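# Move the limp desk robot arm into the floor case

## Task

Lift the unpowered small robot arm (its joints swing freely when pushed) off the desk and set it inside the open case on the floor, sitting low enough that the lid could close, and leave it settled and still. Never let it drop more than a few centimetres, which can count as a failure. Finish by releasing it and moving the robot away. The robot must stay upright and not finish leaning, or the task fails. It only counts if the arm stays in the case without the robot holding it.

## Robot and tools

ROBOT. A Hello Robot Stretch 3 with one arm. It has a two-wheel drive base (0.33 m long, 0.34 m wide), a lift that slides up a mast, and a telescoping arm that reaches out to the robot's right side, ending in a wrist (yaw, pitch, roll) and a two-finger gripper. The gripper cannot move forward by itself; drive the base for that. The base turns in place about the point midway between the drive wheels, 0.05 m behind its front edge. With the arm pulled in and the wrist folded, a turn sweeps a 0.28 m radius; an unfolded level wrist reaches beyond that.

FRAMES. Base frame: origin on the floor between the drive wheels, x forward, y left, z up. hand_pose is reported in it, at the point where closed fingertips meet; with all wrist joints at zero that frame has x up, y back toward the mast, z toward the rear. Odometry frame is the base frame at the scene's start; heading runs -3.142 to 3.142, positive to the left.

execute_actions. Argument actions: a list run in order (empty list just returns the current state and images). Each action may have robot, steps (integer 1 to 450 control steps, 30 per second; default 1) and until. An action with only steps just waits. Inside robot, give one command, a stop ({"stop": true}, which brakes everything and clears the queue), or a list of up to 8 commands and {"pause_s": s} entries (s up to 15 seconds) run one after another. A command may contain:
- base: exactly one key. translate_m: a relative drive distance in metres from where the base is when the command starts, positive forward, magnitude at most 1. rotate_rad: a relative turn in radians, positive counter-clockwise (left), magnitude at most 3.2. No sideways motion.
- joints: a single dictionary of absolute targets by name; unnamed joints keep their current goal. lift_m 0 to 1.1 (arm height on the mast); arm_m 0 to 0.52 (extension); wrist_yaw_rad -1.345 to 4.42 (0 along the arm, positive toward the front, 3.0 folded over the base); wrist_pitch_rad -1.57 to 0.451 (negative tips fingers down); wrist_roll_rad -2.911 to 2.911 (0 fingers side by side); gripper_m -0.089 to 0.179 (wider is higher; actual tip gap is about 0.007 m less when nearly shut, 0.025 m less when fully open, zero below 0.007); head_pan_rad -3.953 to 1.73 (0 forward, positive left, -1.57 looks along the arm); head_tilt_rad -1.53 to 0.419 (negative down).
- contact_limits: {"arm_m": effort percent 1 to 100}, the effort at which that arm motion halts; lower is gentler, too low stops at once.
New commands act immediately, overriding older goals and dropping the rest of an older queue. A queue advances only when the previous step ends done (off_target also allowed for base and gripper). Motions keep running while you think. If any value is invalid the whole call is rejected and nothing runs.

until: {"robot": {...}} with fields such as status: "ended" (no motion and no running queue), base_status, a joint name (reading), its _goal or _status, refusals, queue, queue_left; numbers as [op, value] with =, !=, <, <=, >, >=, statuses as a word or ["!=", "moving"]. {"any": {"status": "ended"}} fires when any one motion or the queue ends. The usual safe wait: steps 450 with until robot status ended.

SPEED. Full base speed (0.30 m/s, 1.9 rad/s) only when stowed: lift_m below 0.30, arm_m below 0.03, wrist_yaw_rad above 2.54; otherwise 0.10 m/s and 0.63 rad/s.

GRIPPER. To grasp, command a width below the object's; smaller squeezes harder, but a stall guard eases off so heavy items can slip. To let go, open at least 0.02 past the touch value. Neither the reading nor done proves a grasp; check the images.

WRIST SAFETY. Fold or unfold the wrist only with lift_m 0.32 to 0.95, pitch -0.4, roll near 0. Once folded, lift can drop to 0.25. With yaw below -0.4, keep pitch at -0.5 or lower.

TIPPING. Pushing the arm into something rigid with the gripper above roughly 0.45 m can tip the robot; a repeat push after a contact_stop is worse. Never drive while holding or pressing something immovable. If it snags while driving (especially backward), reverse the last motion in small steps; if base_tilt shows a lean, free the gripper, and if still tipped, lower lift to about 0.2.

RESULTS. Each result is a snapshot plus one image per camera (head_camera 896x504, nav_camera 672x504 fisheye, wrist_camera 644x364). base_status shows progress as (moved of goal). joint_goals, joint_status, measured_speeds, refusals, queue, queue_left. Statuses: moving, done, off_target, contact_stop (that joint goes slack until commanded again), time_out, stopped, not_commanded, torque_fault (wrist servo off ~10 s, limp, goals refused). on_its_own lists goals the robot changed itself, slack or off joints, efforts outside rest range, and base tilt of 3 degrees or more. refused:/dropped: lines count from 0; replaced: is informational. motor_effort in percent, positive toward higher values, bracket is peak; readings are offset and noisy. lidar_m: 12 sectors of 30 degrees, first straight ahead, counter-clockwise, in a plane 0.17 m up. wrist_depth_mm and head_depth_mm: 7x7 median depths in mm.

zoom_image: camera (head_camera, nav_camera or wrist_camera) and region [x0, y0, x1, y1] in pixels of that camera's latest image, at most 504 by 504.

finished_scene: scene (the current scene number). Irreversible; motions continue in a hold and are then braked, so wait until everything has ended first.

AVOID. Dropping the limp arm from height (lower it almost to the case floor before opening), slamming or hard pushes, letting it flop out, tipping the robot, and leaving the gripper touching it at the end. A loose object may occasionally get a brief nudge.

Each tool is called as a command line: name --argument value for each argument, lists and objects as JSON in quotes; but a table of rows of numbers goes row by row, as --pt "numbers of a row", without its own name.

## Session

execute_actions --actions '[]'

Scene clock: 0.00 s.
robot.base_odometry: x=+0.000 y=+0.000 heading=+0.000 (m, m, rad; robot's odometry frame)
robot.turned_by_wheels: +0.000 (rad since the last result)
robot.turned_by_imu: +0.000 (rad since the last result)
robot.base_tilt: forward=-0.1 right=+2.0 (deg)
robot.lidar_m: 2.16 2.16 1.29 2.04 2.04 2.36 2.42 2.15 2.00 1.72 1.72 1.99
robot.head_depth_mm: 2050 2382 2374 2382 2375 2357 2307 / 2027 2322 2305 2293 2310 2252 2275 / 2023 2239 2247 2243 2239 2233 2202 / 2010 2157 2177 2179 2172 2159 2158 / 1990 2092 2118 2103 2101 2087 2074 / 1993 2084 2068 2052 2052 2067 2028 / 1981 2018 2013 2007 1983 2007 2008
robot.base_status: not_commanded
robot.joint_positions: lift_m=+0.439 arm_m=-0.001 wrist_yaw_rad=+2.833 wrist_pitch_rad=-0.394 wrist_roll_rad=-0.002 gripper_m=+0.037 head_pan_rad=+0.017 head_tilt_rad=+0.001
robot.joint_goals: lift_m=+0.439 arm_m=-0.001 wrist_yaw_rad=+2.833 wrist_pitch_rad=-0.394 wrist_roll_rad=-0.002 gripper_m=+0.037 head_pan_rad=+0.017 head_tilt_rad=+0.001
robot.joint_status: lift_m=not_commanded arm_m=not_commanded wrist_yaw_rad=not_commanded wrist_pitch_rad=not_commanded wrist_roll_rad=not_commanded gripper_m=not_commanded head_pan_rad=not_commanded head_tilt_rad=not_commanded
robot.measured_speeds: translate_m=+0.000 rotate_rad=+0.000 lift_m=+0.000 arm_m=+0.000 wrist_yaw_rad=+0.000 wrist_pitch_rad=+0.000 wrist_roll_rad=+0.000 head_pan_rad=+0.000 head_tilt_rad=+0.000
robot: refusals=0 queue=idle queue_left=0
robot.motor_effort: left_wheel=+1 right_wheel=-1 lift_m=+38 arm_m=-1 wrist_yaw_rad=+1 wrist_pitch_rad=+5 wrist_roll_rad=+0 gripper_m=+0 head_pan_rad=+0 head_tilt_rad=+2 (%)
robot.hand_pose: x=+0.0477 y=+0.0723 z=+0.4571 quat_wxyz=(+0.244, +0.706, +0.031, +0.665) (m; robot's base frame)
robot.wrist_depth_mm: - - - - - - - / - - - - - - - / - - - - - - - / - - - - - - - / - 919 966 917 920 864 878 / - 759 782 744 776 734 723 / 655 - 623 634 618 628 621
pictures: head_camera (sideways: a quarter turn clockwise sets it upright), nav_camera (sideways: a quarter turn counterclockwise sets it upright), wrist_camera
Images, in order (width x height): head_camera 896x504, nav_camera 672x504, wrist_camera 644x364.

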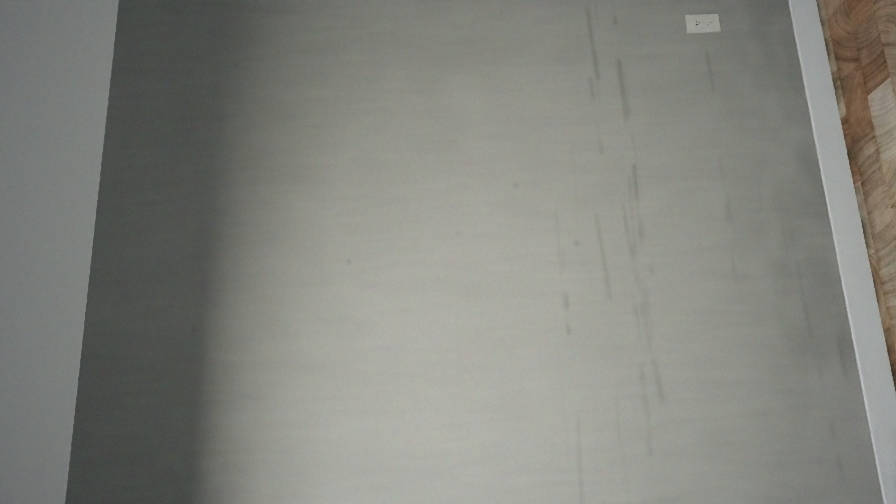

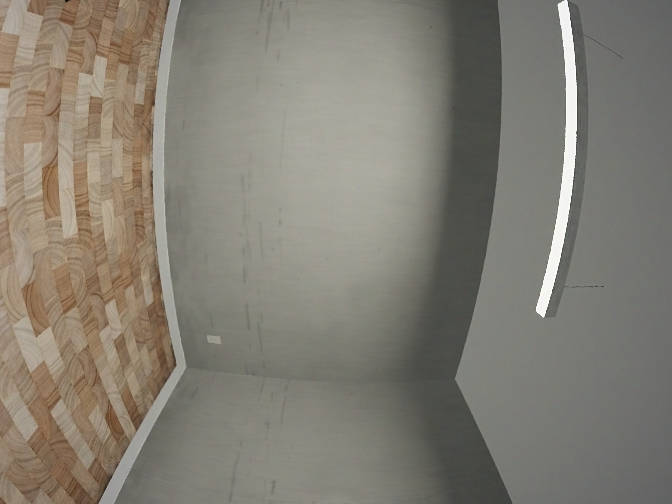

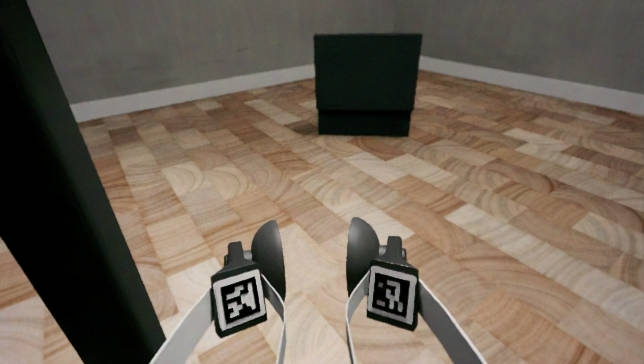

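execute_actions --actions '[{"robot":{"joints":{"head_pan_rad":1.5,"head_tilt_rad":-0.6}},"steps":450,"until":{"robot":{"status":"ended"}}}]'

execute_actions --actions '[{"robot":{"joints":{"head_pan_rad":-2.5,"head_tilt_rad":-0.6}},"steps":450,"until":{"robot":{"status":"ended"}}}]'

Scene clock: 6.33 s.
robot.base_odometry: x=+0.000 y=+0.000 heading=+0.000 (m, m, rad; robot's odometry frame)
robot.turned_by_wheels: +0.000 (rad since the last result)
robot.turned_by_imu: -0.001 (rad since the last result)
robot.base_tilt: forward=-0.1 right=+2.1 (deg)
robot.lidar_m: 2.17 2.17 1.29 2.04 2.04 2.36 2.40 2.15 2.00 1.72 1.72 1.99
robot.head_depth_mm: 2081 2353 2588 2218 1624 1476 1250 / 2002 2231 2485 2252 1667 1466 1242 / 1955 2119 2381 2261 1773 1471 1242 / 1870 2060 2289 2242 1773 1462 1253 / 1812 1961 2158 2288 1792 1479 1260 / 1746 1904 2071 2228 1782 1473 1258 / 1687 1843 1999 2159 1807 1496 1274
robot.base_status: not_commanded
robot.joint_positions: lift_m=+0.439 arm_m=-0.001 wrist_yaw_rad=+2.833 wrist_pitch_rad=-0.394 wrist_roll_rad=-0.002 gripper_m=+0.037 head_pan_rad=+1.493 head_tilt_rad=-0.592
robot.joint_goals: lift_m=+0.439 arm_m=-0.001 wrist_yaw_rad=+2.833 wrist_pitch_rad=-0.394 wrist_roll_rad=-0.002 gripper_m=+0.037 head_pan_rad=+1.500 head_tilt_rad=-0.600
robot.joint_status: lift_m=not_commanded arm_m=not_commanded wrist_yaw_rad=not_commanded wrist_pitch_rad=not_commanded wrist_roll_rad=not_commanded gripper_m=not_commanded head_pan_rad=done head_tilt_rad=done
robot.measured_speeds: translate_m=+0.000 rotate_rad=+0.000 lift_m=+0.000 arm_m=+0.000 wrist_yaw_rad=+0.000 wrist_pitch_rad=+0.000 wrist_roll_rad=+0.000 head_pan_rad=+0.000 head_tilt_rad=+0.000
robot: refusals=0 queue=done queue_left=0
robot.motor_effort: left_wheel=+1(1) right_wheel=+0(1) lift_m=+37(38) arm_m=+0(1) wrist_yaw_rad=+1(0) wrist_pitch_rad=+6(6) wrist_roll_rad=+0(0) gripper_m=+0(0) head_pan_rad=+3(31) head_tilt_rad=-4(36) (%)
robot.hand_pose: x=+0.0477 y=+0.0723 z=+0.4571 quat_wxyz=(+0.244, +0.706, +0.031, +0.665) (m; robot's base frame)
robot.wrist_depth_mm: - - - - - - - / - - - - - - - / - - - - - - - / - - - - - - - / - 934 947 905 921 886 878 / - 753 772 746 770 757 745 / 655 - 621 633 615 640 630
pictures: head_camera (sideways: a quarter turn clockwise sets it upright), nav_camera (sideways: a quarter turn counterclockwise sets it upright), wrist_camera
camera_calibration (this result's frames):
head_camera: T_world_to_cam=[[-0.0714999, -0.545169, -0.835271, 1.10195], [-0.994374, 0.104572, 0.0168665, -0.0167207], [0.0781511, 0.831778, -0.549579, 0.672448], [0, 0, 0, 1]] pos_world=[0.00961027, 0.043171, 1.29027]
nav_camera: T_world_to_cam=[[0.0061738, 0.53201, 0.846715, -1.06946], [0.995496, -0.0833729, 0.0451265, -0.0120998], [0.0946009, 0.842623, -0.530129, 0.648422], [0, 0, 0, 1]] pos_world=[-0.0426935, 0.0215768, 1.24982]
wrist_camera: T_world_to_cam=[[0.945047, -0.325483, -0.0307667, -0.0114807], [-0.193185, -0.480029, -0.855717, 0.473256], [0.263753, 0.814637, -0.516528, 0.327093], [0, 0, 0, 1]] pos_world=[0.0160041, -0.0430222, 0.573573]
Images, in order (width x height): head_camera 896x504, nav_camera 672x504, wrist_camera 644x364.

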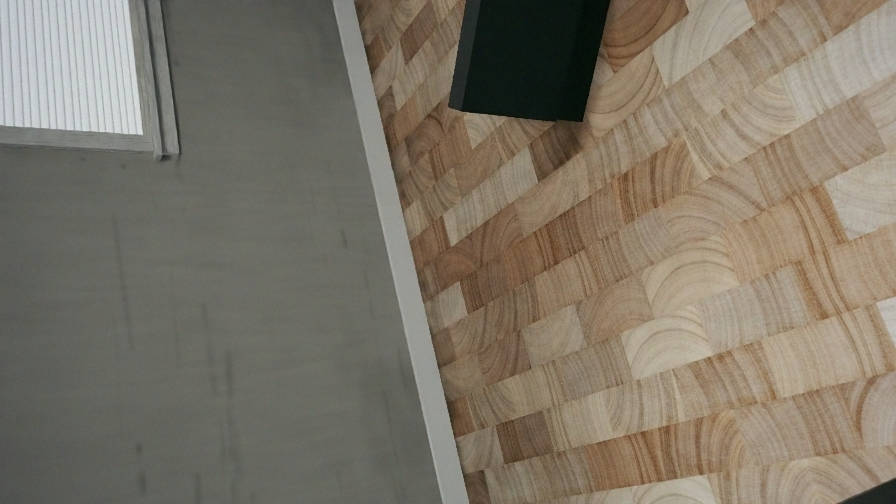

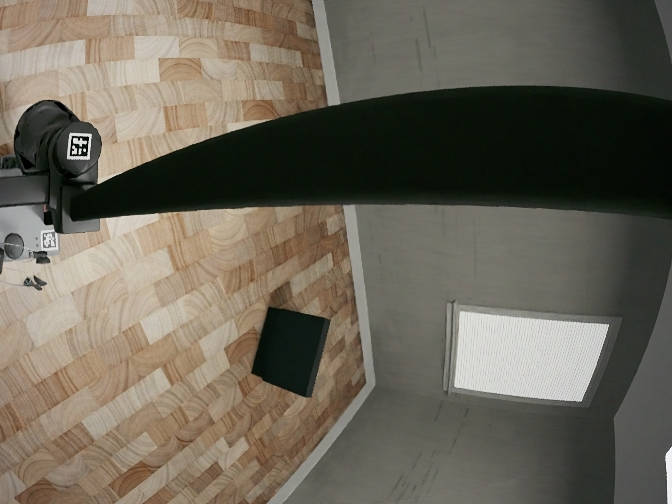

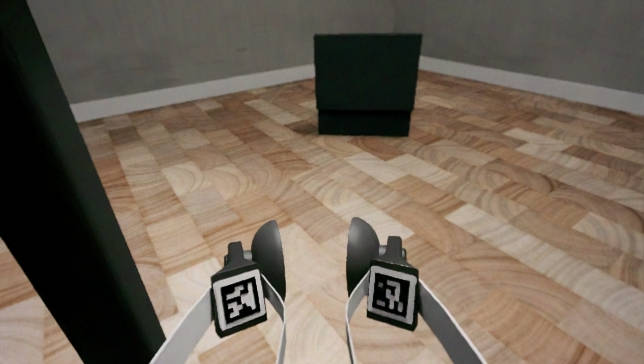

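Scene clock: 8.73 s.
robot.base_odometry: x=+0.000 y=+0.000 heading=+0.000 (m, m, rad; robot's odometry frame)
robot.turned_by_wheels: +0.000 (rad since the last result)
robot.turned_by_imu: -0.001 (rad since the last result)
robot.base_tilt: forward=-0.1 right=+2.0 (deg)
robot.lidar_m: 2.16 2.17 1.29 2.04 2.04 2.36 2.40 2.15 2.00 1.72 1.72 1.99
robot.head_depth_mm: 2144 2135 2528 2230 1770 1465 1246 / 2207 2405 2630 2257 1764 1463 1249 / 2303 2516 2744 2240 1782 1462 1256 / 2360 2600 2767 2257 1768 1480 1250 / 2420 2696 2867 2243 1790 1484 1259 / 2493 2728 2976 2293 1796 1491 1260 / 2483 2580 2746 2291 1814 1490 1268
robot.base_status: not_commanded
robot.joint_positions: lift_m=+0.439 arm_m=-0.001 wrist_yaw_rad=+2.833 wrist_pitch_rad=-0.394 wrist_roll_rad=-0.002 gripper_m=+0.037 head_pan_rad=-2.493 head_tilt_rad=-0.592
robot.joint_goals: lift_m=+0.439 arm_m=-0.001 wrist_yaw_rad=+2.833 wrist_pitch_rad=-0.394 wrist_roll_rad=-0.002 gripper_m=+0.037 head_pan_rad=-2.500 head_tilt_rad=-0.600
robot.joint_status: lift_m=not_commanded arm_m=not_commanded wrist_yaw_rad=not_commanded wrist_pitch_rad=not_commanded wrist_roll_rad=not_commanded gripper_m=not_commanded head_pan_rad=done head_tilt_rad=done
robot.measured_speeds: translate_m=+0.000 rotate_rad=+0.000 lift_m=+0.000 arm_m=+0.000 wrist_yaw_rad=+0.000 wrist_pitch_rad=+0.000 wrist_roll_rad=+0.000 head_pan_rad=+0.000 head_tilt_rad=+0.000
robot: refusals=0 queue=done queue_left=0
robot.motor_effort: left_wheel=+0(1) right_wheel=-1(1) lift_m=+39(38) arm_m=-1(0) wrist_yaw_rad=+1(0) wrist_pitch_rad=+6(6) wrist_roll_rad=+0(0) gripper_m=+0(0) head_pan_rad=-3(32) head_tilt_rad=-4(4) (%)
robot.hand_pose: x=+0.0477 y=+0.0723 z=+0.4571 quat_wxyz=(+0.244, +0.706, +0.031, +0.665) (m; robot's base frame)
robot.wrist_depth_mm: - - - - - - - / - - - - - - - / - - - - - - - / - - - - - - - / - 943 954 908 928 888 881 / - 760 782 753 761 746 732 / 648 - 634 640 622 627 627
pictures: head_camera (sideways: a quarter turn clockwise sets it upright), nav_camera (sideways: a quarter turn counterclockwise sets it upright), wrist_camera
camera_calibration (this result's frames):
head_camera: T_world_to_cam=[[0.455096, 0.309002, -0.835108, 1.09853], [0.582645, -0.812552, 0.0168585, -0.0263302], [-0.67336, -0.494244, -0.549827, 0.677354], [0, 0, 0, 1]] pos_world=[-0.0284899, -0.0260632, 1.29026]
nav_camera: T_world_to_cam=[[-0.401854, -0.349075, 0.846558, -1.06676], [-0.599246, 0.799292, 0.0451281, -0.00237391], [-0.6924, -0.489162, -0.53038, 0.65355], [0, 0, 0, 1]] pos_world=[0.0224136, -0.0507906, 1.24981]
wrist_camera: T_world_to_cam=[[0.945047, -0.325483, -0.0307666, -0.0114807], [-0.193185, -0.480029, -0.855717, 0.473256], [0.263753, 0.814637, -0.516528, 0.327093], [0, 0, 0, 1]] pos_world=[0.0160041, -0.0430222, 0.573573]
Images, in order (width x height): head_camera 896x504, nav_camera 672x504, wrist_camera 644x364.

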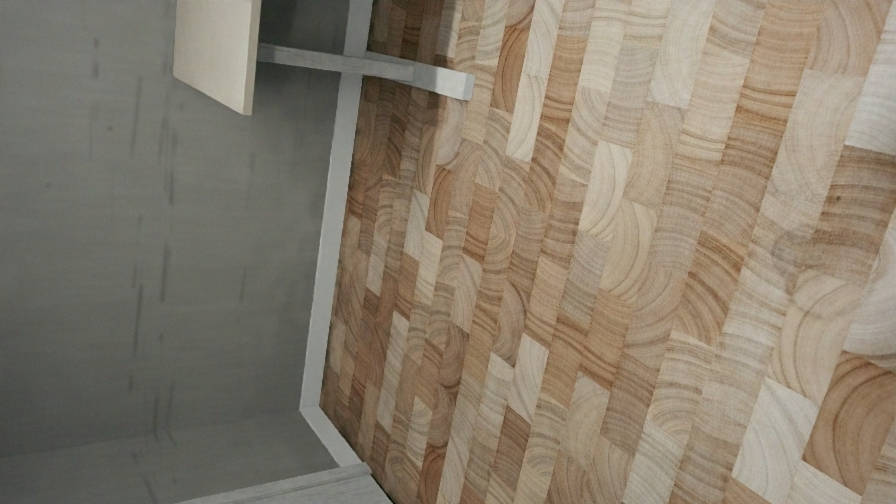

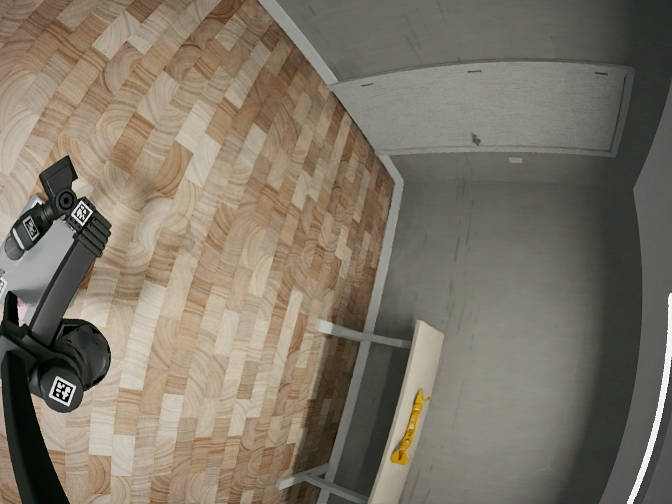

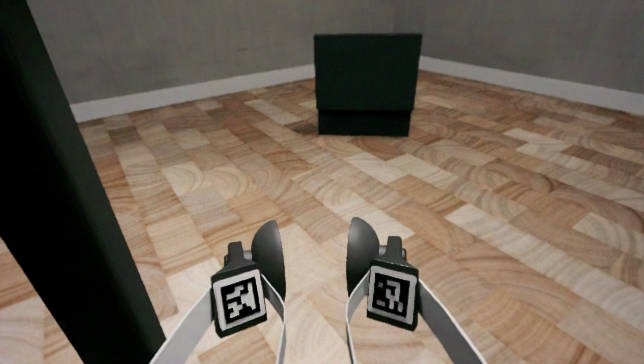

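execute_actions --actions '[{"robot":{"joints":{"head_pan_rad":-3.15,"head_tilt_rad":-0.35,"lift_m":0.27}},"steps":450,"until":{"robot":{"status":"ended"}}}]'

Scene clock: 14.30 s.
robot.base_odometry: x=+0.000 y=+0.000 heading=+0.000 (m, m, rad; robot's odometry frame)
robot.turned_by_wheels: +0.000 (rad since the last result)
robot.turned_by_imu: -0.001 (rad since the last result)
robot.base_tilt: forward=-0.1 right=+2.0 (deg)
robot.lidar_m: 2.17 2.17 1.29 2.04 2.04 2.36 2.41 2.15 2.00 1.72 1.72 1.99
robot.head_depth_mm: 2549 2701 2933 3126 2377 1815 1464 / 2512 2642 2803 2928 2407 1841 1468 / 2401 2535 2669 2901 2406 1803 1467 / 2338 2453 2621 2798 2402 1850 1478 / 2265 2413 2511 2732 2415 1861 1485 / 2250 2327 2446 2663 2470 1841 1501 / 2157 2273 2376 2104 2390 1867 1493
robot.base_status: not_commanded
robot.joint_positions: lift_m=+0.270 arm_m=-0.001 wrist_yaw_rad=+2.833 wrist_pitch_rad=-0.394 wrist_roll_rad=-0.002 gripper_m=+0.037 head_pan_rad=-3.143 head_tilt_rad=-0.359
robot.joint_goals: lift_m=+0.270 arm_m=-0.001 wrist_yaw_rad=+2.833 wrist_pitch_rad=-0.394 wrist_roll_rad=-0.002 gripper_m=+0.037 head_pan_rad=-3.150 head_tilt_rad=-0.350
robot.joint_status: lift_m=done arm_m=not_commanded wrist_yaw_rad=not_commanded wrist_pitch_rad=not_commanded wrist_roll_rad=not_commanded gripper_m=not_commanded head_pan_rad=done head_tilt_rad=done
robot.measured_speeds: translate_m=+0.000 rotate_rad=+0.000 lift_m=+0.000 arm_m=+0.000 wrist_yaw_rad=+0.000 wrist_pitch_rad=+0.000 wrist_roll_rad=+0.000 head_pan_rad=+0.000 head_tilt_rad=+0.000
robot: refusals=0 queue=done queue_left=0
robot.motor_effort: left_wheel=+0(1) right_wheel=+0(0) lift_m=+28(37) arm_m=-2(1) wrist_yaw_rad=+1(0) wrist_pitch_rad=+6(6) wrist_roll_rad=+0(0) gripper_m=+0(0) head_pan_rad=-2(28) head_tilt_rad=+4(19) (%)
robot.hand_pose: x=+0.0477 y=+0.0723 z=+0.2883 quat_wxyz=(+0.244, +0.706, +0.031, +0.665) (m; robot's base frame)
robot.wrist_depth_mm: - - - - - - - / - - - - - - - / - - - - - - - / - 832 806 814 798 796 785 / - 666 662 647 653 623 615 / - 536 551 527 541 524 515 / 462 - - 453 432 440 443
pictures: head_camera (sideways: a quarter turn clockwise sets it upright), nav_camera (sideways: a quarter turn counterclockwise sets it upright), wrist_camera
camera_calibration (this result's frames):
head_camera: T_world_to_cam=[[0.341553, -0.0292112, -0.939409, 1.23528], [-0.0233763, -0.999472, 0.0225797, -0.0300877], [-0.939572, 0.0142477, -0.342055, 0.408618], [0, 0, 0, 1]] pos_world=[-0.0386894, 0.000190217, 1.30088]
nav_camera: T_world_to_cam=[[-0.321273, -0.0349158, 0.946343, -1.19743], [0.0170266, 0.998946, 0.0426369, -0.00290329], [-0.946834, 0.0298111, -0.320339, 0.381782], [0, 0, 0, 1]] pos_world=[-0.0231698, -0.0502904, 1.25561]
wrist_camera: T_world_to_cam=[[0.945047, -0.325485, -0.0307655, -0.016673], [-0.193199, -0.480071, -0.85569, 0.328843], [0.263745, 0.814611, -0.516573, 0.239947], [0, 0, 0, 1]] pos_world=[0.016004, -0.0430224, 0.404825]
Images, in order (width x height): head_camera 896x504, nav_camera 672x504, wrist_camera 644x364.

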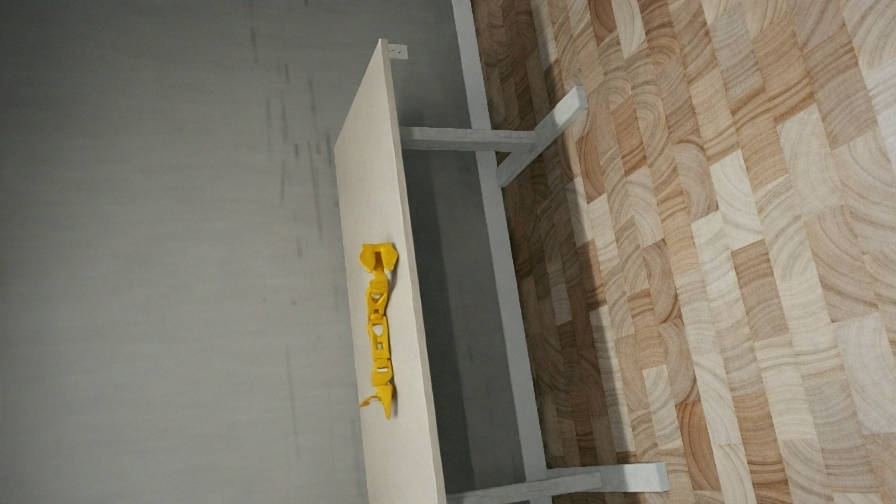

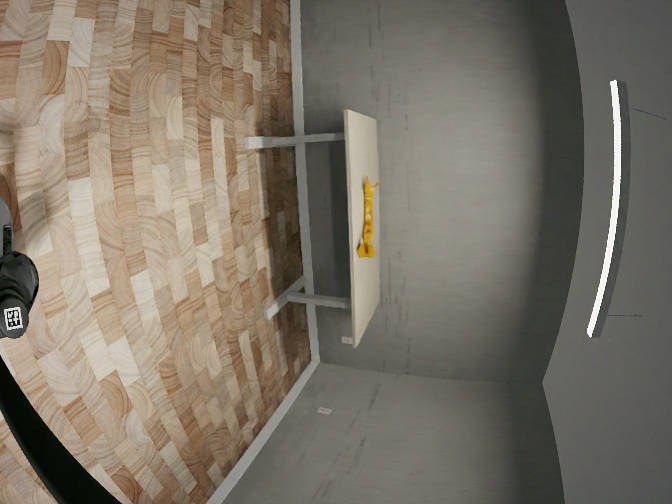

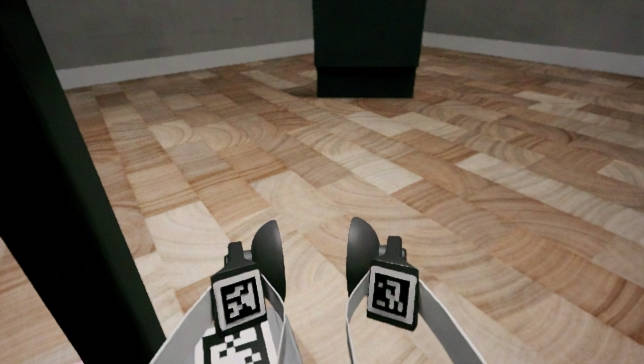

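execute_actions --actions '[{"robot":[{"base":{"translate_m":-0.8}},{"base":{"translate_m":-0.75}},{"base":{"rotate_rad":-1.27},"joints":{"head_pan_rad":-1.6,"head_tilt_rad":-0.75,"lift_m":0.9}}],"steps":450,"until":{"robot":{"status":"ended"}}},{"steps":200,"until":{"robot":{"status":"ended"}}}]'

Scene clock: 49.87 s.
robot.base_odometry: x=-1.550 y=+0.000 heading=-1.270 (m, m, rad; robot's odometry frame)
robot.turned_by_wheels: -1.270 (rad since the last result)
robot.turned_by_imu: -1.273 (rad since the last result)
robot.base_tilt: forward=-0.1 right=+2.0 (deg)
robot.lidar_m: 2.10 2.24 3.16 2.34 2.23 1.69 1.64 0.94 0.99 1.11 0.84 1.64
robot.head_depth_mm: 962 1091 1023 818 - - 1146 / 958 1076 1024 824 647 - 1148 / 958 1078 1029 821 673 - - / 953 1073 1031 762 708 - - / 953 1066 1033 767 710 - 1160 / 946 1061 1044 769 694 612 1187 / 945 1060 1034 761 692 608 1186
robot.base_status: done (rotate_rad -1.2699 of -1.2700)
robot.joint_positions: lift_m=+0.900 arm_m=-0.001 wrist_yaw_rad=+2.833 wrist_pitch_rad=-0.394 wrist_roll_rad=-0.002 gripper_m=+0.037 head_pan_rad=-1.607 head_tilt_rad=-0.741
robot.joint_goals: lift_m=+0.900 arm_m=-0.001 wrist_yaw_rad=+2.833 wrist_pitch_rad=-0.394 wrist_roll_rad=-0.002 gripper_m=+0.037 head_pan_rad=-1.600 head_tilt_rad=-0.750
robot.joint_status: lift_m=done arm_m=not_commanded wrist_yaw_rad=not_commanded wrist_pitch_rad=not_commanded wrist_roll_rad=not_commanded gripper_m=not_commanded head_pan_rad=done head_tilt_rad=done
robot.measured_speeds: translate_m=+0.000 rotate_rad=+0.000 lift_m=+0.000 arm_m=+0.000 wrist_yaw_rad=+0.000 wrist_pitch_rad=+0.000 wrist_roll_rad=+0.000 head_pan_rad=+0.000 head_tilt_rad=+0.000
robot: refusals=0 queue=done queue_left=0
robot.motor_effort: left_wheel=+3(11) right_wheel=-2(5) lift_m=+47(46) arm_m=+0(0) wrist_yaw_rad=+1(1) wrist_pitch_rad=+6(6) wrist_roll_rad=+0(0) gripper_m=+0(1) head_pan_rad=+3(31) head_tilt_rad=-5(30) (%)
robot.hand_pose: x=+0.0477 y=+0.0723 z=+0.9177 quat_wxyz=(+0.244, +0.706, +0.031, +0.665) (m; robot's base frame)
robot.wrist_depth_mm: - - - - - - - / - - - - - - - / - - - - - - - / - - - - - - - / - - - - - - - / - - - - - - - / - - - - - - -
pictures: head_camera (sideways: a quarter turn clockwise sets it upright), nav_camera (sideways: a quarter turn counterclockwise sets it upright), wrist_camera
camera_calibration (this result's frames):
head_camera: T_world_to_cam=[[0.052875, 0.665423, -0.744591, 0.982984], [0.9978, -0.0650592, 0.0127141, -0.0234641], [-0.0399823, -0.743626, -0.667399, 0.826439], [0, 0, 0, 1]] pos_world=[0.00448017, -0.0410651, 1.28378]
nav_camera: T_world_to_cam=[[0.0117743, -0.651438, 0.75861, -0.954631], [-0.998358, 0.0348772, 0.0454454, -0.000343697], [-0.0560631, -0.757899, -0.649958, 0.805231], [0, 0, 0, 1]] pos_world=[0.0560408, -0.011587, 1.24757]
wrist_camera: T_world_to_cam=[[0.945045, -0.32549, -0.0307615, 0.00268216], [-0.193242, -0.480207, -0.855604, 0.86727], [0.263718, 0.814529, -0.516716, 0.565202], [0, 0, 0, 1]] pos_world=[0.0160038, -0.0430311, 1.03417]
Images, in order (width x height): head_camera 896x504, nav_camera 672x504, wrist_camera 644x364.

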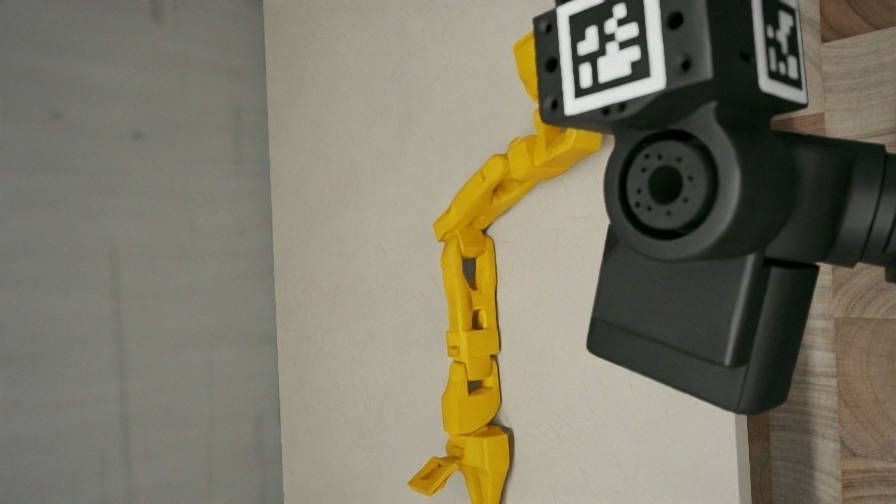

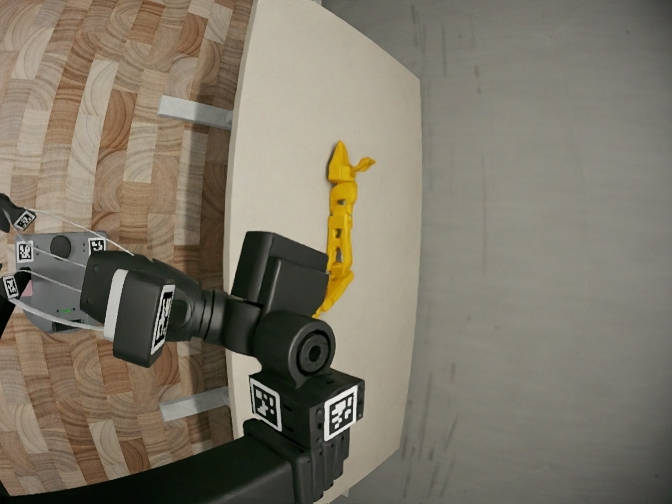

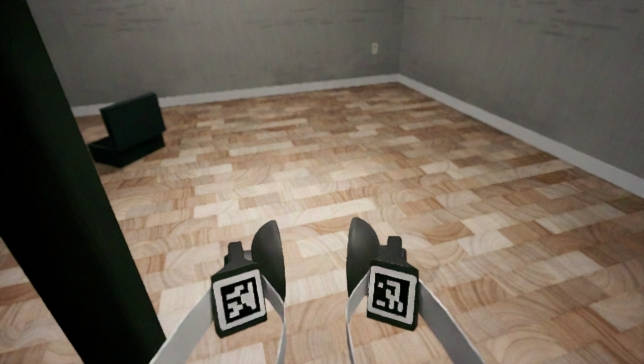

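execute_actions --actions '[{"robot":{"joints":{"lift_m":0.6,"head_pan_rad":-1.62,"head_tilt_rad":-0.8}},"steps":450,"until":{"robot":{"status":"ended"}}}]'

Scene clock: 55.77 s.
robot.base_odometry: x=-1.550 y=+0.000 heading=-1.270 (m, m, rad; robot's odometry frame)
robot.turned_by_wheels: +0.000 (rad since the last result)
robot.turned_by_imu: -0.002 (rad since the last result)
robot.base_tilt: forward=-0.1 right=+2.0 (deg)
robot.lidar_m: 2.11 2.23 3.18 2.34 2.23 1.68 1.64 0.94 0.99 1.11 0.84 1.65
robot.head_depth_mm: 983 1091 947 774 632 1256 1171 / 974 1080 949 780 622 1232 1190 / 967 1086 948 730 651 1232 1198 / 967 1095 951 749 666 1244 1201 / 958 1090 959 745 665 1235 1180 / 960 1091 954 746 665 613 1157 / 956 1077 966 731 668 616 1169
robot.base_status: done (rotate_rad -1.2699 of -1.2700)
robot.joint_positions: lift_m=+0.600 arm_m=-0.001 wrist_yaw_rad=+2.833 wrist_pitch_rad=-0.394 wrist_roll_rad=-0.002 gripper_m=+0.037 head_pan_rad=-1.613 head_tilt_rad=-0.790
robot.joint_goals: lift_m=+0.600 arm_m=-0.001 wrist_yaw_rad=+2.833 wrist_pitch_rad=-0.394 wrist_roll_rad=-0.002 gripper_m=+0.037 head_pan_rad=-1.620 head_tilt_rad=-0.800
robot.joint_status: lift_m=done arm_m=not_commanded wrist_yaw_rad=not_commanded wrist_pitch_rad=not_commanded wrist_roll_rad=not_commanded gripper_m=not_commanded head_pan_rad=done head_tilt_rad=done
robot.measured_speeds: translate_m=+0.000 rotate_rad=+0.000 lift_m=+0.000 arm_m=+0.000 wrist_yaw_rad=+0.000 wrist_pitch_rad=+0.000 wrist_roll_rad=+0.000 head_pan_rad=+0.000 head_tilt_rad=+0.000
robot: refusals=0 queue=done queue_left=0
robot.motor_effort: left_wheel=+3(3) right_wheel=-2(2) lift_m=+29(48) arm_m=+0(0) wrist_yaw_rad=+0(0) wrist_pitch_rad=+6(6) wrist_roll_rad=+0(0) gripper_m=+0(1) head_pan_rad=-3(3) head_tilt_rad=-5(11) (%)
robot.hand_pose: x=+0.0477 y=+0.0723 z=+0.6183 quat_wxyz=(+0.244, +0.706, +0.031, +0.665) (m; robot's base frame)
robot.wrist_depth_mm: - - - - - - - / - - - - - - - / - - - - - - - / - - - - - - - / - - - - - - - / 964 970 - 973 980 954 943 / 844 - 806 838 795 795 807
pictures: head_camera (sideways: a quarter turn clockwise sets it upright), nav_camera (sideways: a quarter turn counterclockwise sets it upright), wrist_camera
camera_calibration (this result's frames):
head_camera: T_world_to_cam=[[0.0582936, 0.700424, -0.711343, 0.939619], [0.997374, -0.0715374, 0.0112942, -0.0216122], [-0.0429769, -0.710133, -0.702755, 0.872442], [0, 0, 0, 1]] pos_world=[0.00427658, -0.0401269, 1.28175]
nav_camera: T_world_to_cam=[[0.00640788, -0.687521, 0.726137, -0.912275], [-0.998227, 0.0385742, 0.0453318, -0.000193627], [-0.0591766, -0.72514, -0.686054, 0.852202], [0, 0, 0, 1]] pos_world=[0.0560829, -0.00923481, 1.2471]
wrist_camera: T_world_to_cam=[[0.945045, -0.32549, -0.0307615, -0.00652654], [-0.193243, -0.480209, -0.855603, 0.611138], [0.263718, 0.814528, -0.516718, 0.410521], [0, 0, 0, 1]] pos_world=[0.0160038, -0.0430312, 0.734814]
Images, in order (width x height): head_camera 896x504, nav_camera 672x504, wrist_camera 644x364.

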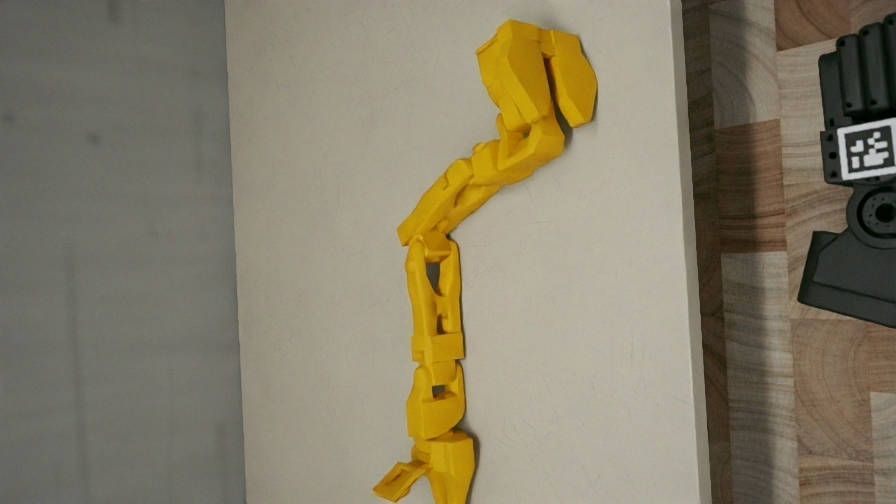

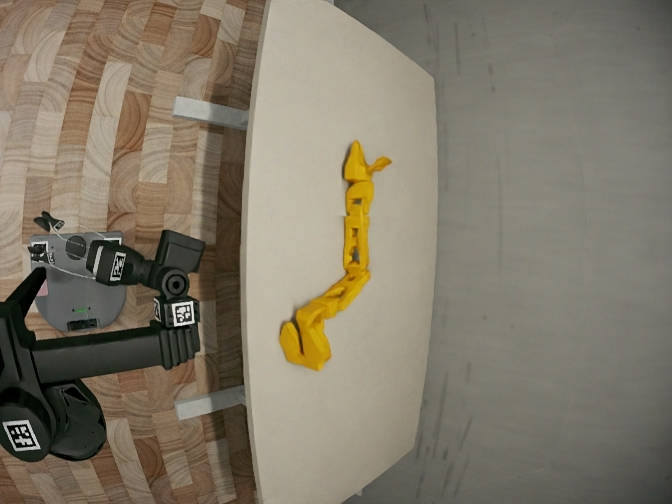

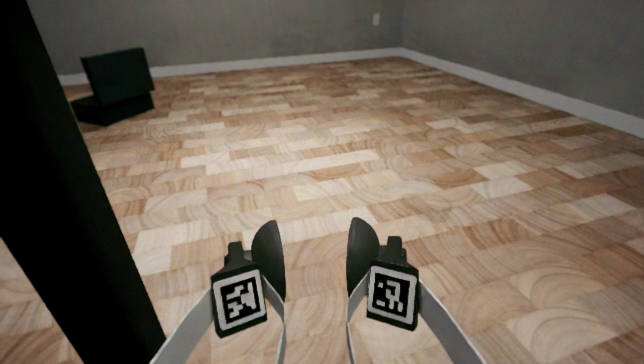

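zoom_image --camera "head_camera" --region '[340, 0, 660, 280]'

zoom_image --camera "head_camera" --region '[320, 224, 640, 504]'

Region (340, 0, 660, 280) of head_camera's 896x504 image, scaled by 1.575, with more detail than that image has; it fills the top 441 rows of this view, and the rest is white.

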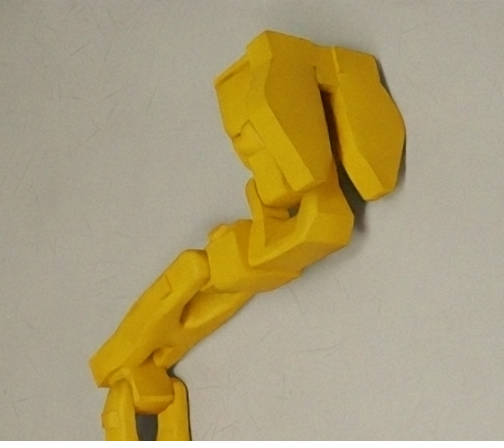

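Region (320, 224, 640, 504) of head_camera's 896x504 image, scaled by 1.575, with more detail than that image has; it fills the top 441 rows of this view, and the rest is white.

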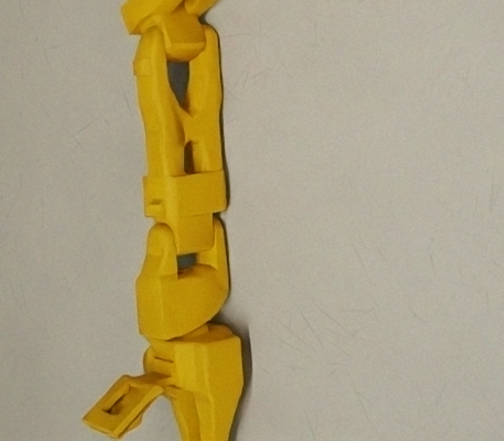

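execute_actions --actions '[{"robot":[{"joints":{"lift_m":0.94}},{"joints":{"wrist_yaw_rad":0.0}},{"joints":{"lift_m":1.09,"gripper_m":0.12}},{"joints":{"wrist_pitch_rad":-1.5,"arm_m":0.15},"base":{"translate_m":-0.1}}],"steps":450,"until":{"robot":{"status":"ended"}}}]'

Scene clock: 115.00 s.
robot.base_odometry: x=-1.580 y=+0.096 heading=-1.270 (m, m, rad; robot's odometry frame)
robot.turned_by_wheels: +0.000 (rad since the last result)
robot.turned_by_imu: -0.003 (rad since the last result)
robot.base_tilt: forward=-0.1 right=+2.0 (deg)
robot.lidar_m: 2.20 2.33 3.32 2.32 2.09 1.58 1.54 0.89 0.87 1.10 0.90 1.64
robot.head_depth_mm: 1018 1082 950 779 658 1229 1156 / 1006 1079 948 801 655 1233 1151 / - 1079 906 780 621 1234 1157 / - - - 784 632 1240 1154 / 961 1085 932 746 666 617 1166 / 956 1082 964 755 666 613 1154 / 953 1076 962 749 668 615 1162
robot.base_status: done (translate_m -0.1000 of -0.1000)
robot.joint_positions: lift_m=+1.090 arm_m=+0.150 wrist_yaw_rad=+0.001 wrist_pitch_rad=-1.493 wrist_roll_rad=-0.002 gripper_m=+0.120 head_pan_rad=-1.613 head_tilt_rad=-0.790
robot.joint_goals: lift_m=+1.090 arm_m=+0.150 wrist_yaw_rad=+0.000 wrist_pitch_rad=-1.500 wrist_roll_rad=-0.002 gripper_m=+0.120 head_pan_rad=-1.620 head_tilt_rad=-0.800
robot.joint_status: lift_m=done arm_m=done wrist_yaw_rad=done wrist_pitch_rad=done wrist_roll_rad=not_commanded gripper_m=done head_pan_rad=done head_tilt_rad=done
robot.measured_speeds: translate_m=+0.000 rotate_rad=+0.000 lift_m=+0.000 arm_m=+0.000 wrist_yaw_rad=+0.000 wrist_pitch_rad=+0.000 wrist_roll_rad=+0.000 head_pan_rad=+0.000 head_tilt_rad=+0.000
robot: refusals=0 queue=done queue_left=0
robot.motor_effort: left_wheel=+3(5) right_wheel=-2(4) lift_m=+47(50) arm_m=+3(2) wrist_yaw_rad=-1(2) wrist_pitch_rad=-3(5) wrist_roll_rad=+0(0) gripper_m=-1(83) head_pan_rad=-2(2) head_tilt_rad=-5(5) (%)
robot.hand_pose: x=-0.0216 y=-0.2904 z=+0.9711 quat_wxyz=(+0.520, +0.481, -0.518, -0.480) (m; robot's base frame)
robot.wrist_depth_mm: 397 398 402 405 404 412 411 / 399 402 404 342 407 410 412 / 402 409 404 406 411 417 416 / 407 410 407 414 418 417 419 / - - - - - - - / - - - - - - - / - - - - - - -
pictures: head_camera (sideways: a quarter turn clockwise sets it upright), nav_camera (sideways: a quarter turn counterclockwise sets it upright), wrist_camera
camera_calibration (this result's frames):
head_camera: T_world_to_cam=[[0.0584906, 0.7007, -0.711054, 0.939241], [0.997355, -0.0718049, 0.011282, -0.0215963], [-0.0431518, -0.709833, -0.703047, 0.872824], [0, 0, 0, 1]] pos_world=[0.00426635, -0.0401181, 1.28173]
nav_camera: T_world_to_cam=[[0.00621404, -0.68782, 0.725854, -0.911905], [-0.998218, 0.0388186, 0.0453303, -0.000191812], [-0.0593558, -0.724842, -0.686353, 0.852591], [0, 0, 0, 1]] pos_world=[0.0560814, -0.00922548, 1.2471]
wrist_camera: T_world_to_cam=[[-0.999239, 0.0382784, 0.0074577, -0.0217564], [0.0387113, 0.996734, 0.0708709, 0.259681], [-0.00472052, 0.0711057, -0.997458, 1.15161], [0, 0, 0, 1]] pos_world=[-0.0263562, -0.339886, 1.13044]
Images, in order (width x height): head_camera 896x504, nav_camera 672x504, wrist_camera 644x364.

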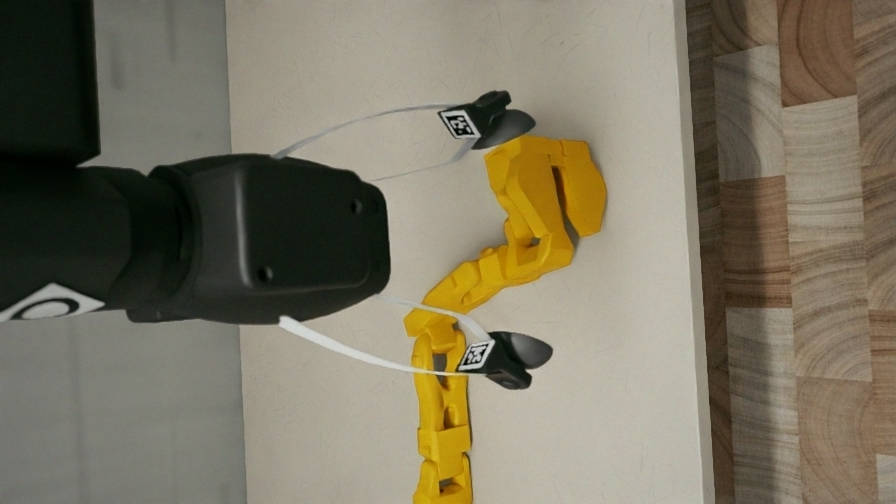

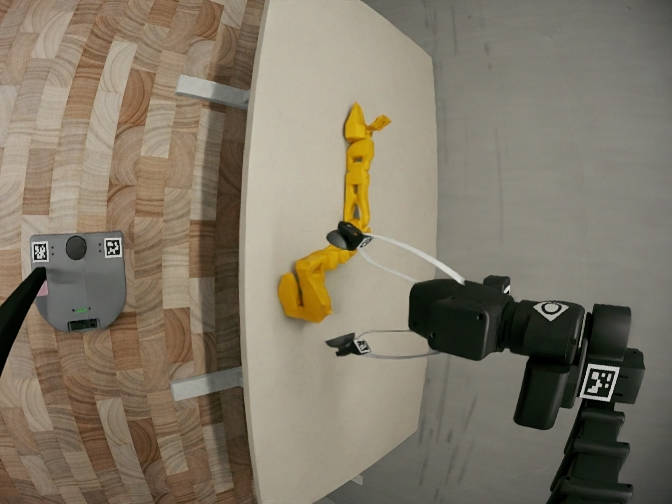

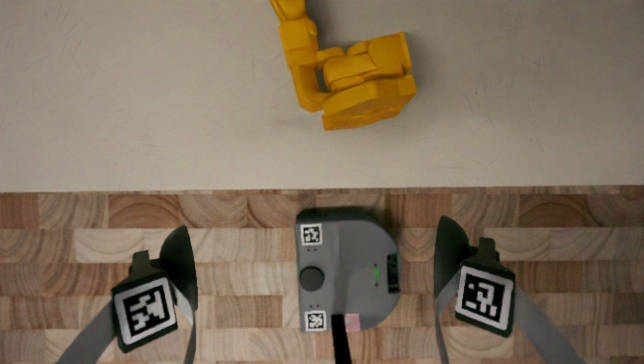

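execute_actions --actions '[{"robot":{"joints":{"arm_m":0.33}},"steps":450,"until":{"robot":{"status":"ended"}}}]'

Scene clock: 120.10 s.
robot.base_odometry: x=-1.580 y=+0.096 heading=-1.270 (m, m, rad; robot's odometry frame)
robot.turned_by_wheels: +0.000 (rad since the last result)
robot.turned_by_imu: -0.001 (rad since the last result)
robot.base_tilt: forward=-0.1 right=+2.0 (deg)
robot.lidar_m: 2.20 2.33 3.31 2.32 2.09 1.59 1.54 0.89 0.87 1.10 0.90 1.64
robot.head_depth_mm: 973 1083 941 779 659 1235 1147 / 967 1090 950 776 659 1228 1154 / 969 1077 921 778 622 1227 1158 / - 1116 953 782 632 1240 1151 / 960 1094 948 747 665 612 1157 / 961 1081 955 753 668 614 1156 / 952 1078 963 751 668 615 1157
robot.base_status: done (translate_m -0.1000 of -0.1000)
robot.joint_positions: lift_m=+1.090 arm_m=+0.330 wrist_yaw_rad=+0.000 wrist_pitch_rad=-1.494 wrist_roll_rad=-0.002 gripper_m=+0.120 head_pan_rad=-1.613 head_tilt_rad=-0.790
robot.joint_goals: lift_m=+1.090 arm_m=+0.330 wrist_yaw_rad=+0.000 wrist_pitch_rad=-1.500 wrist_roll_rad=-0.002 gripper_m=+0.120 head_pan_rad=-1.620 head_tilt_rad=-0.800
robot.joint_status: lift_m=done arm_m=done wrist_yaw_rad=done wrist_pitch_rad=done wrist_roll_rad=not_commanded gripper_m=done head_pan_rad=done head_tilt_rad=done
robot.measured_speeds: translate_m=+0.000 rotate_rad=+0.000 lift_m=+0.000 arm_m=+0.000 wrist_yaw_rad=+0.000 wrist_pitch_rad=+0.000 wrist_roll_rad=+0.000 head_pan_rad=+0.000 head_tilt_rad=+0.000
robot: refusals=0 queue=done queue_left=0
robot.motor_effort: left_wheel=+3(3) right_wheel=-1(1) lift_m=+47(47) arm_m=+4(2) wrist_yaw_rad=+0(1) wrist_pitch_rad=-3(3) wrist_roll_rad=+0(0) gripper_m=+0(0) head_pan_rad=-3(2) head_tilt_rad=-5(5) (%)
robot.hand_pose: x=-0.0216 y=-0.4702 z=+0.9711 quat_wxyz=(+0.519, +0.481, -0.518, -0.480) (m; robot's base frame)
robot.wrist_depth_mm: 395 402 399 402 402 409 408 / 398 401 406 411 411 412 415 / 362 404 412 412 413 418 417 / 412 411 413 416 417 416 420 / 408 410 415 357 347 422 426 / 417 418 417 417 423 423 431 / - - - 427 - - -
pictures: head_camera (sideways: a quarter turn clockwise sets it upright), nav_camera (sideways: a quarter turn counterclockwise sets it upright), wrist_camera
camera_calibration (this result's frames):
head_camera: T_world_to_cam=[[0.0585214, 0.700746, -0.711007, 0.939179], [0.997352, -0.0718467, 0.0112801, -0.0215937], [-0.043179, -0.709784, -0.703095, 0.872886], [0, 0, 0, 1]] pos_world=[0.00426476, -0.0401167, 1.28173]
nav_camera: T_world_to_cam=[[0.00618368, -0.687869, 0.725808, -0.911845], [-0.998216, 0.0388567, 0.0453301, -0.000191514], [-0.0593837, -0.724794, -0.686402, 0.852655], [0, 0, 0, 1]] pos_world=[0.0560812, -0.00922386, 1.2471]
wrist_camera: T_world_to_cam=[[-0.999228, 0.0385609, 0.00748791, -0.0147689], [0.0389989, 0.996667, 0.0716465, 0.438118], [-0.0047002, 0.0718832, -0.997402, 1.16471], [0, 0, 0, 1]] pos_world=[-0.0263693, -0.519812, 1.13041]
Images, in order (width x height): head_camera 896x504, nav_camera 672x504, wrist_camera 644x364.

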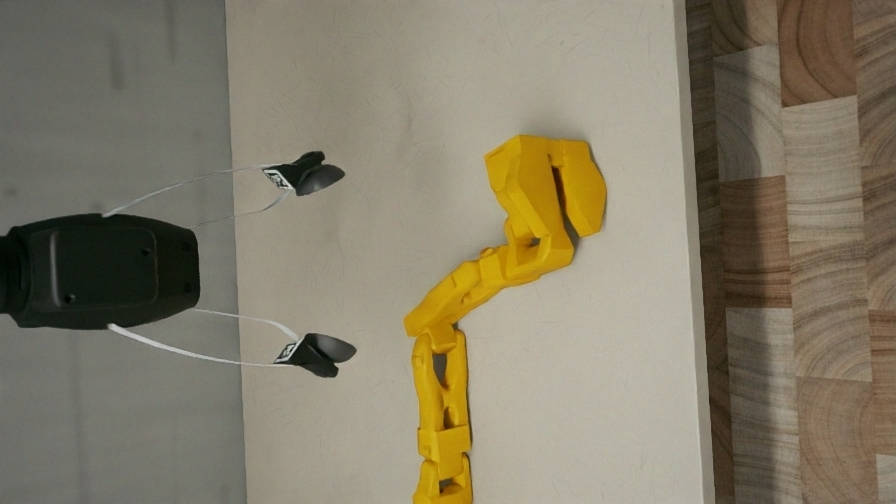

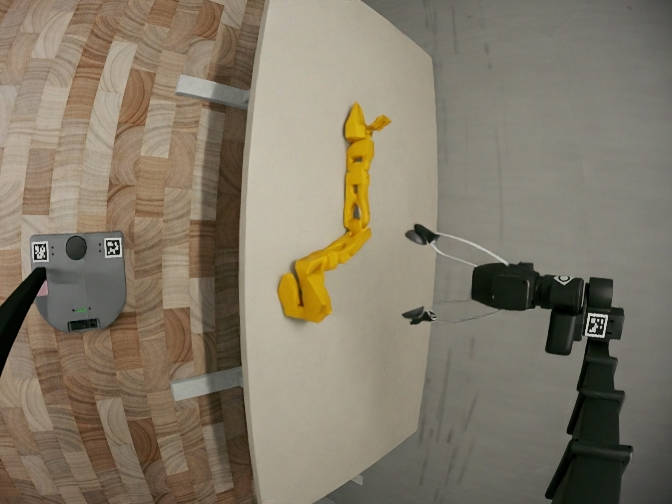

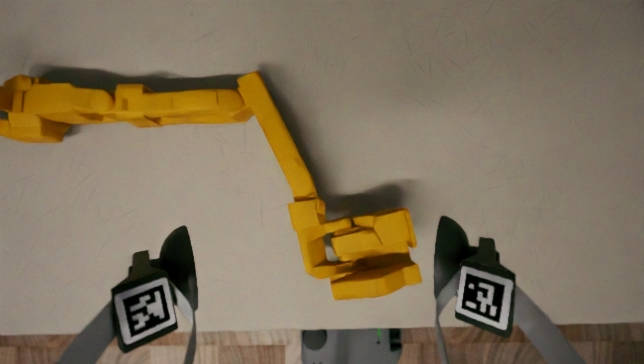

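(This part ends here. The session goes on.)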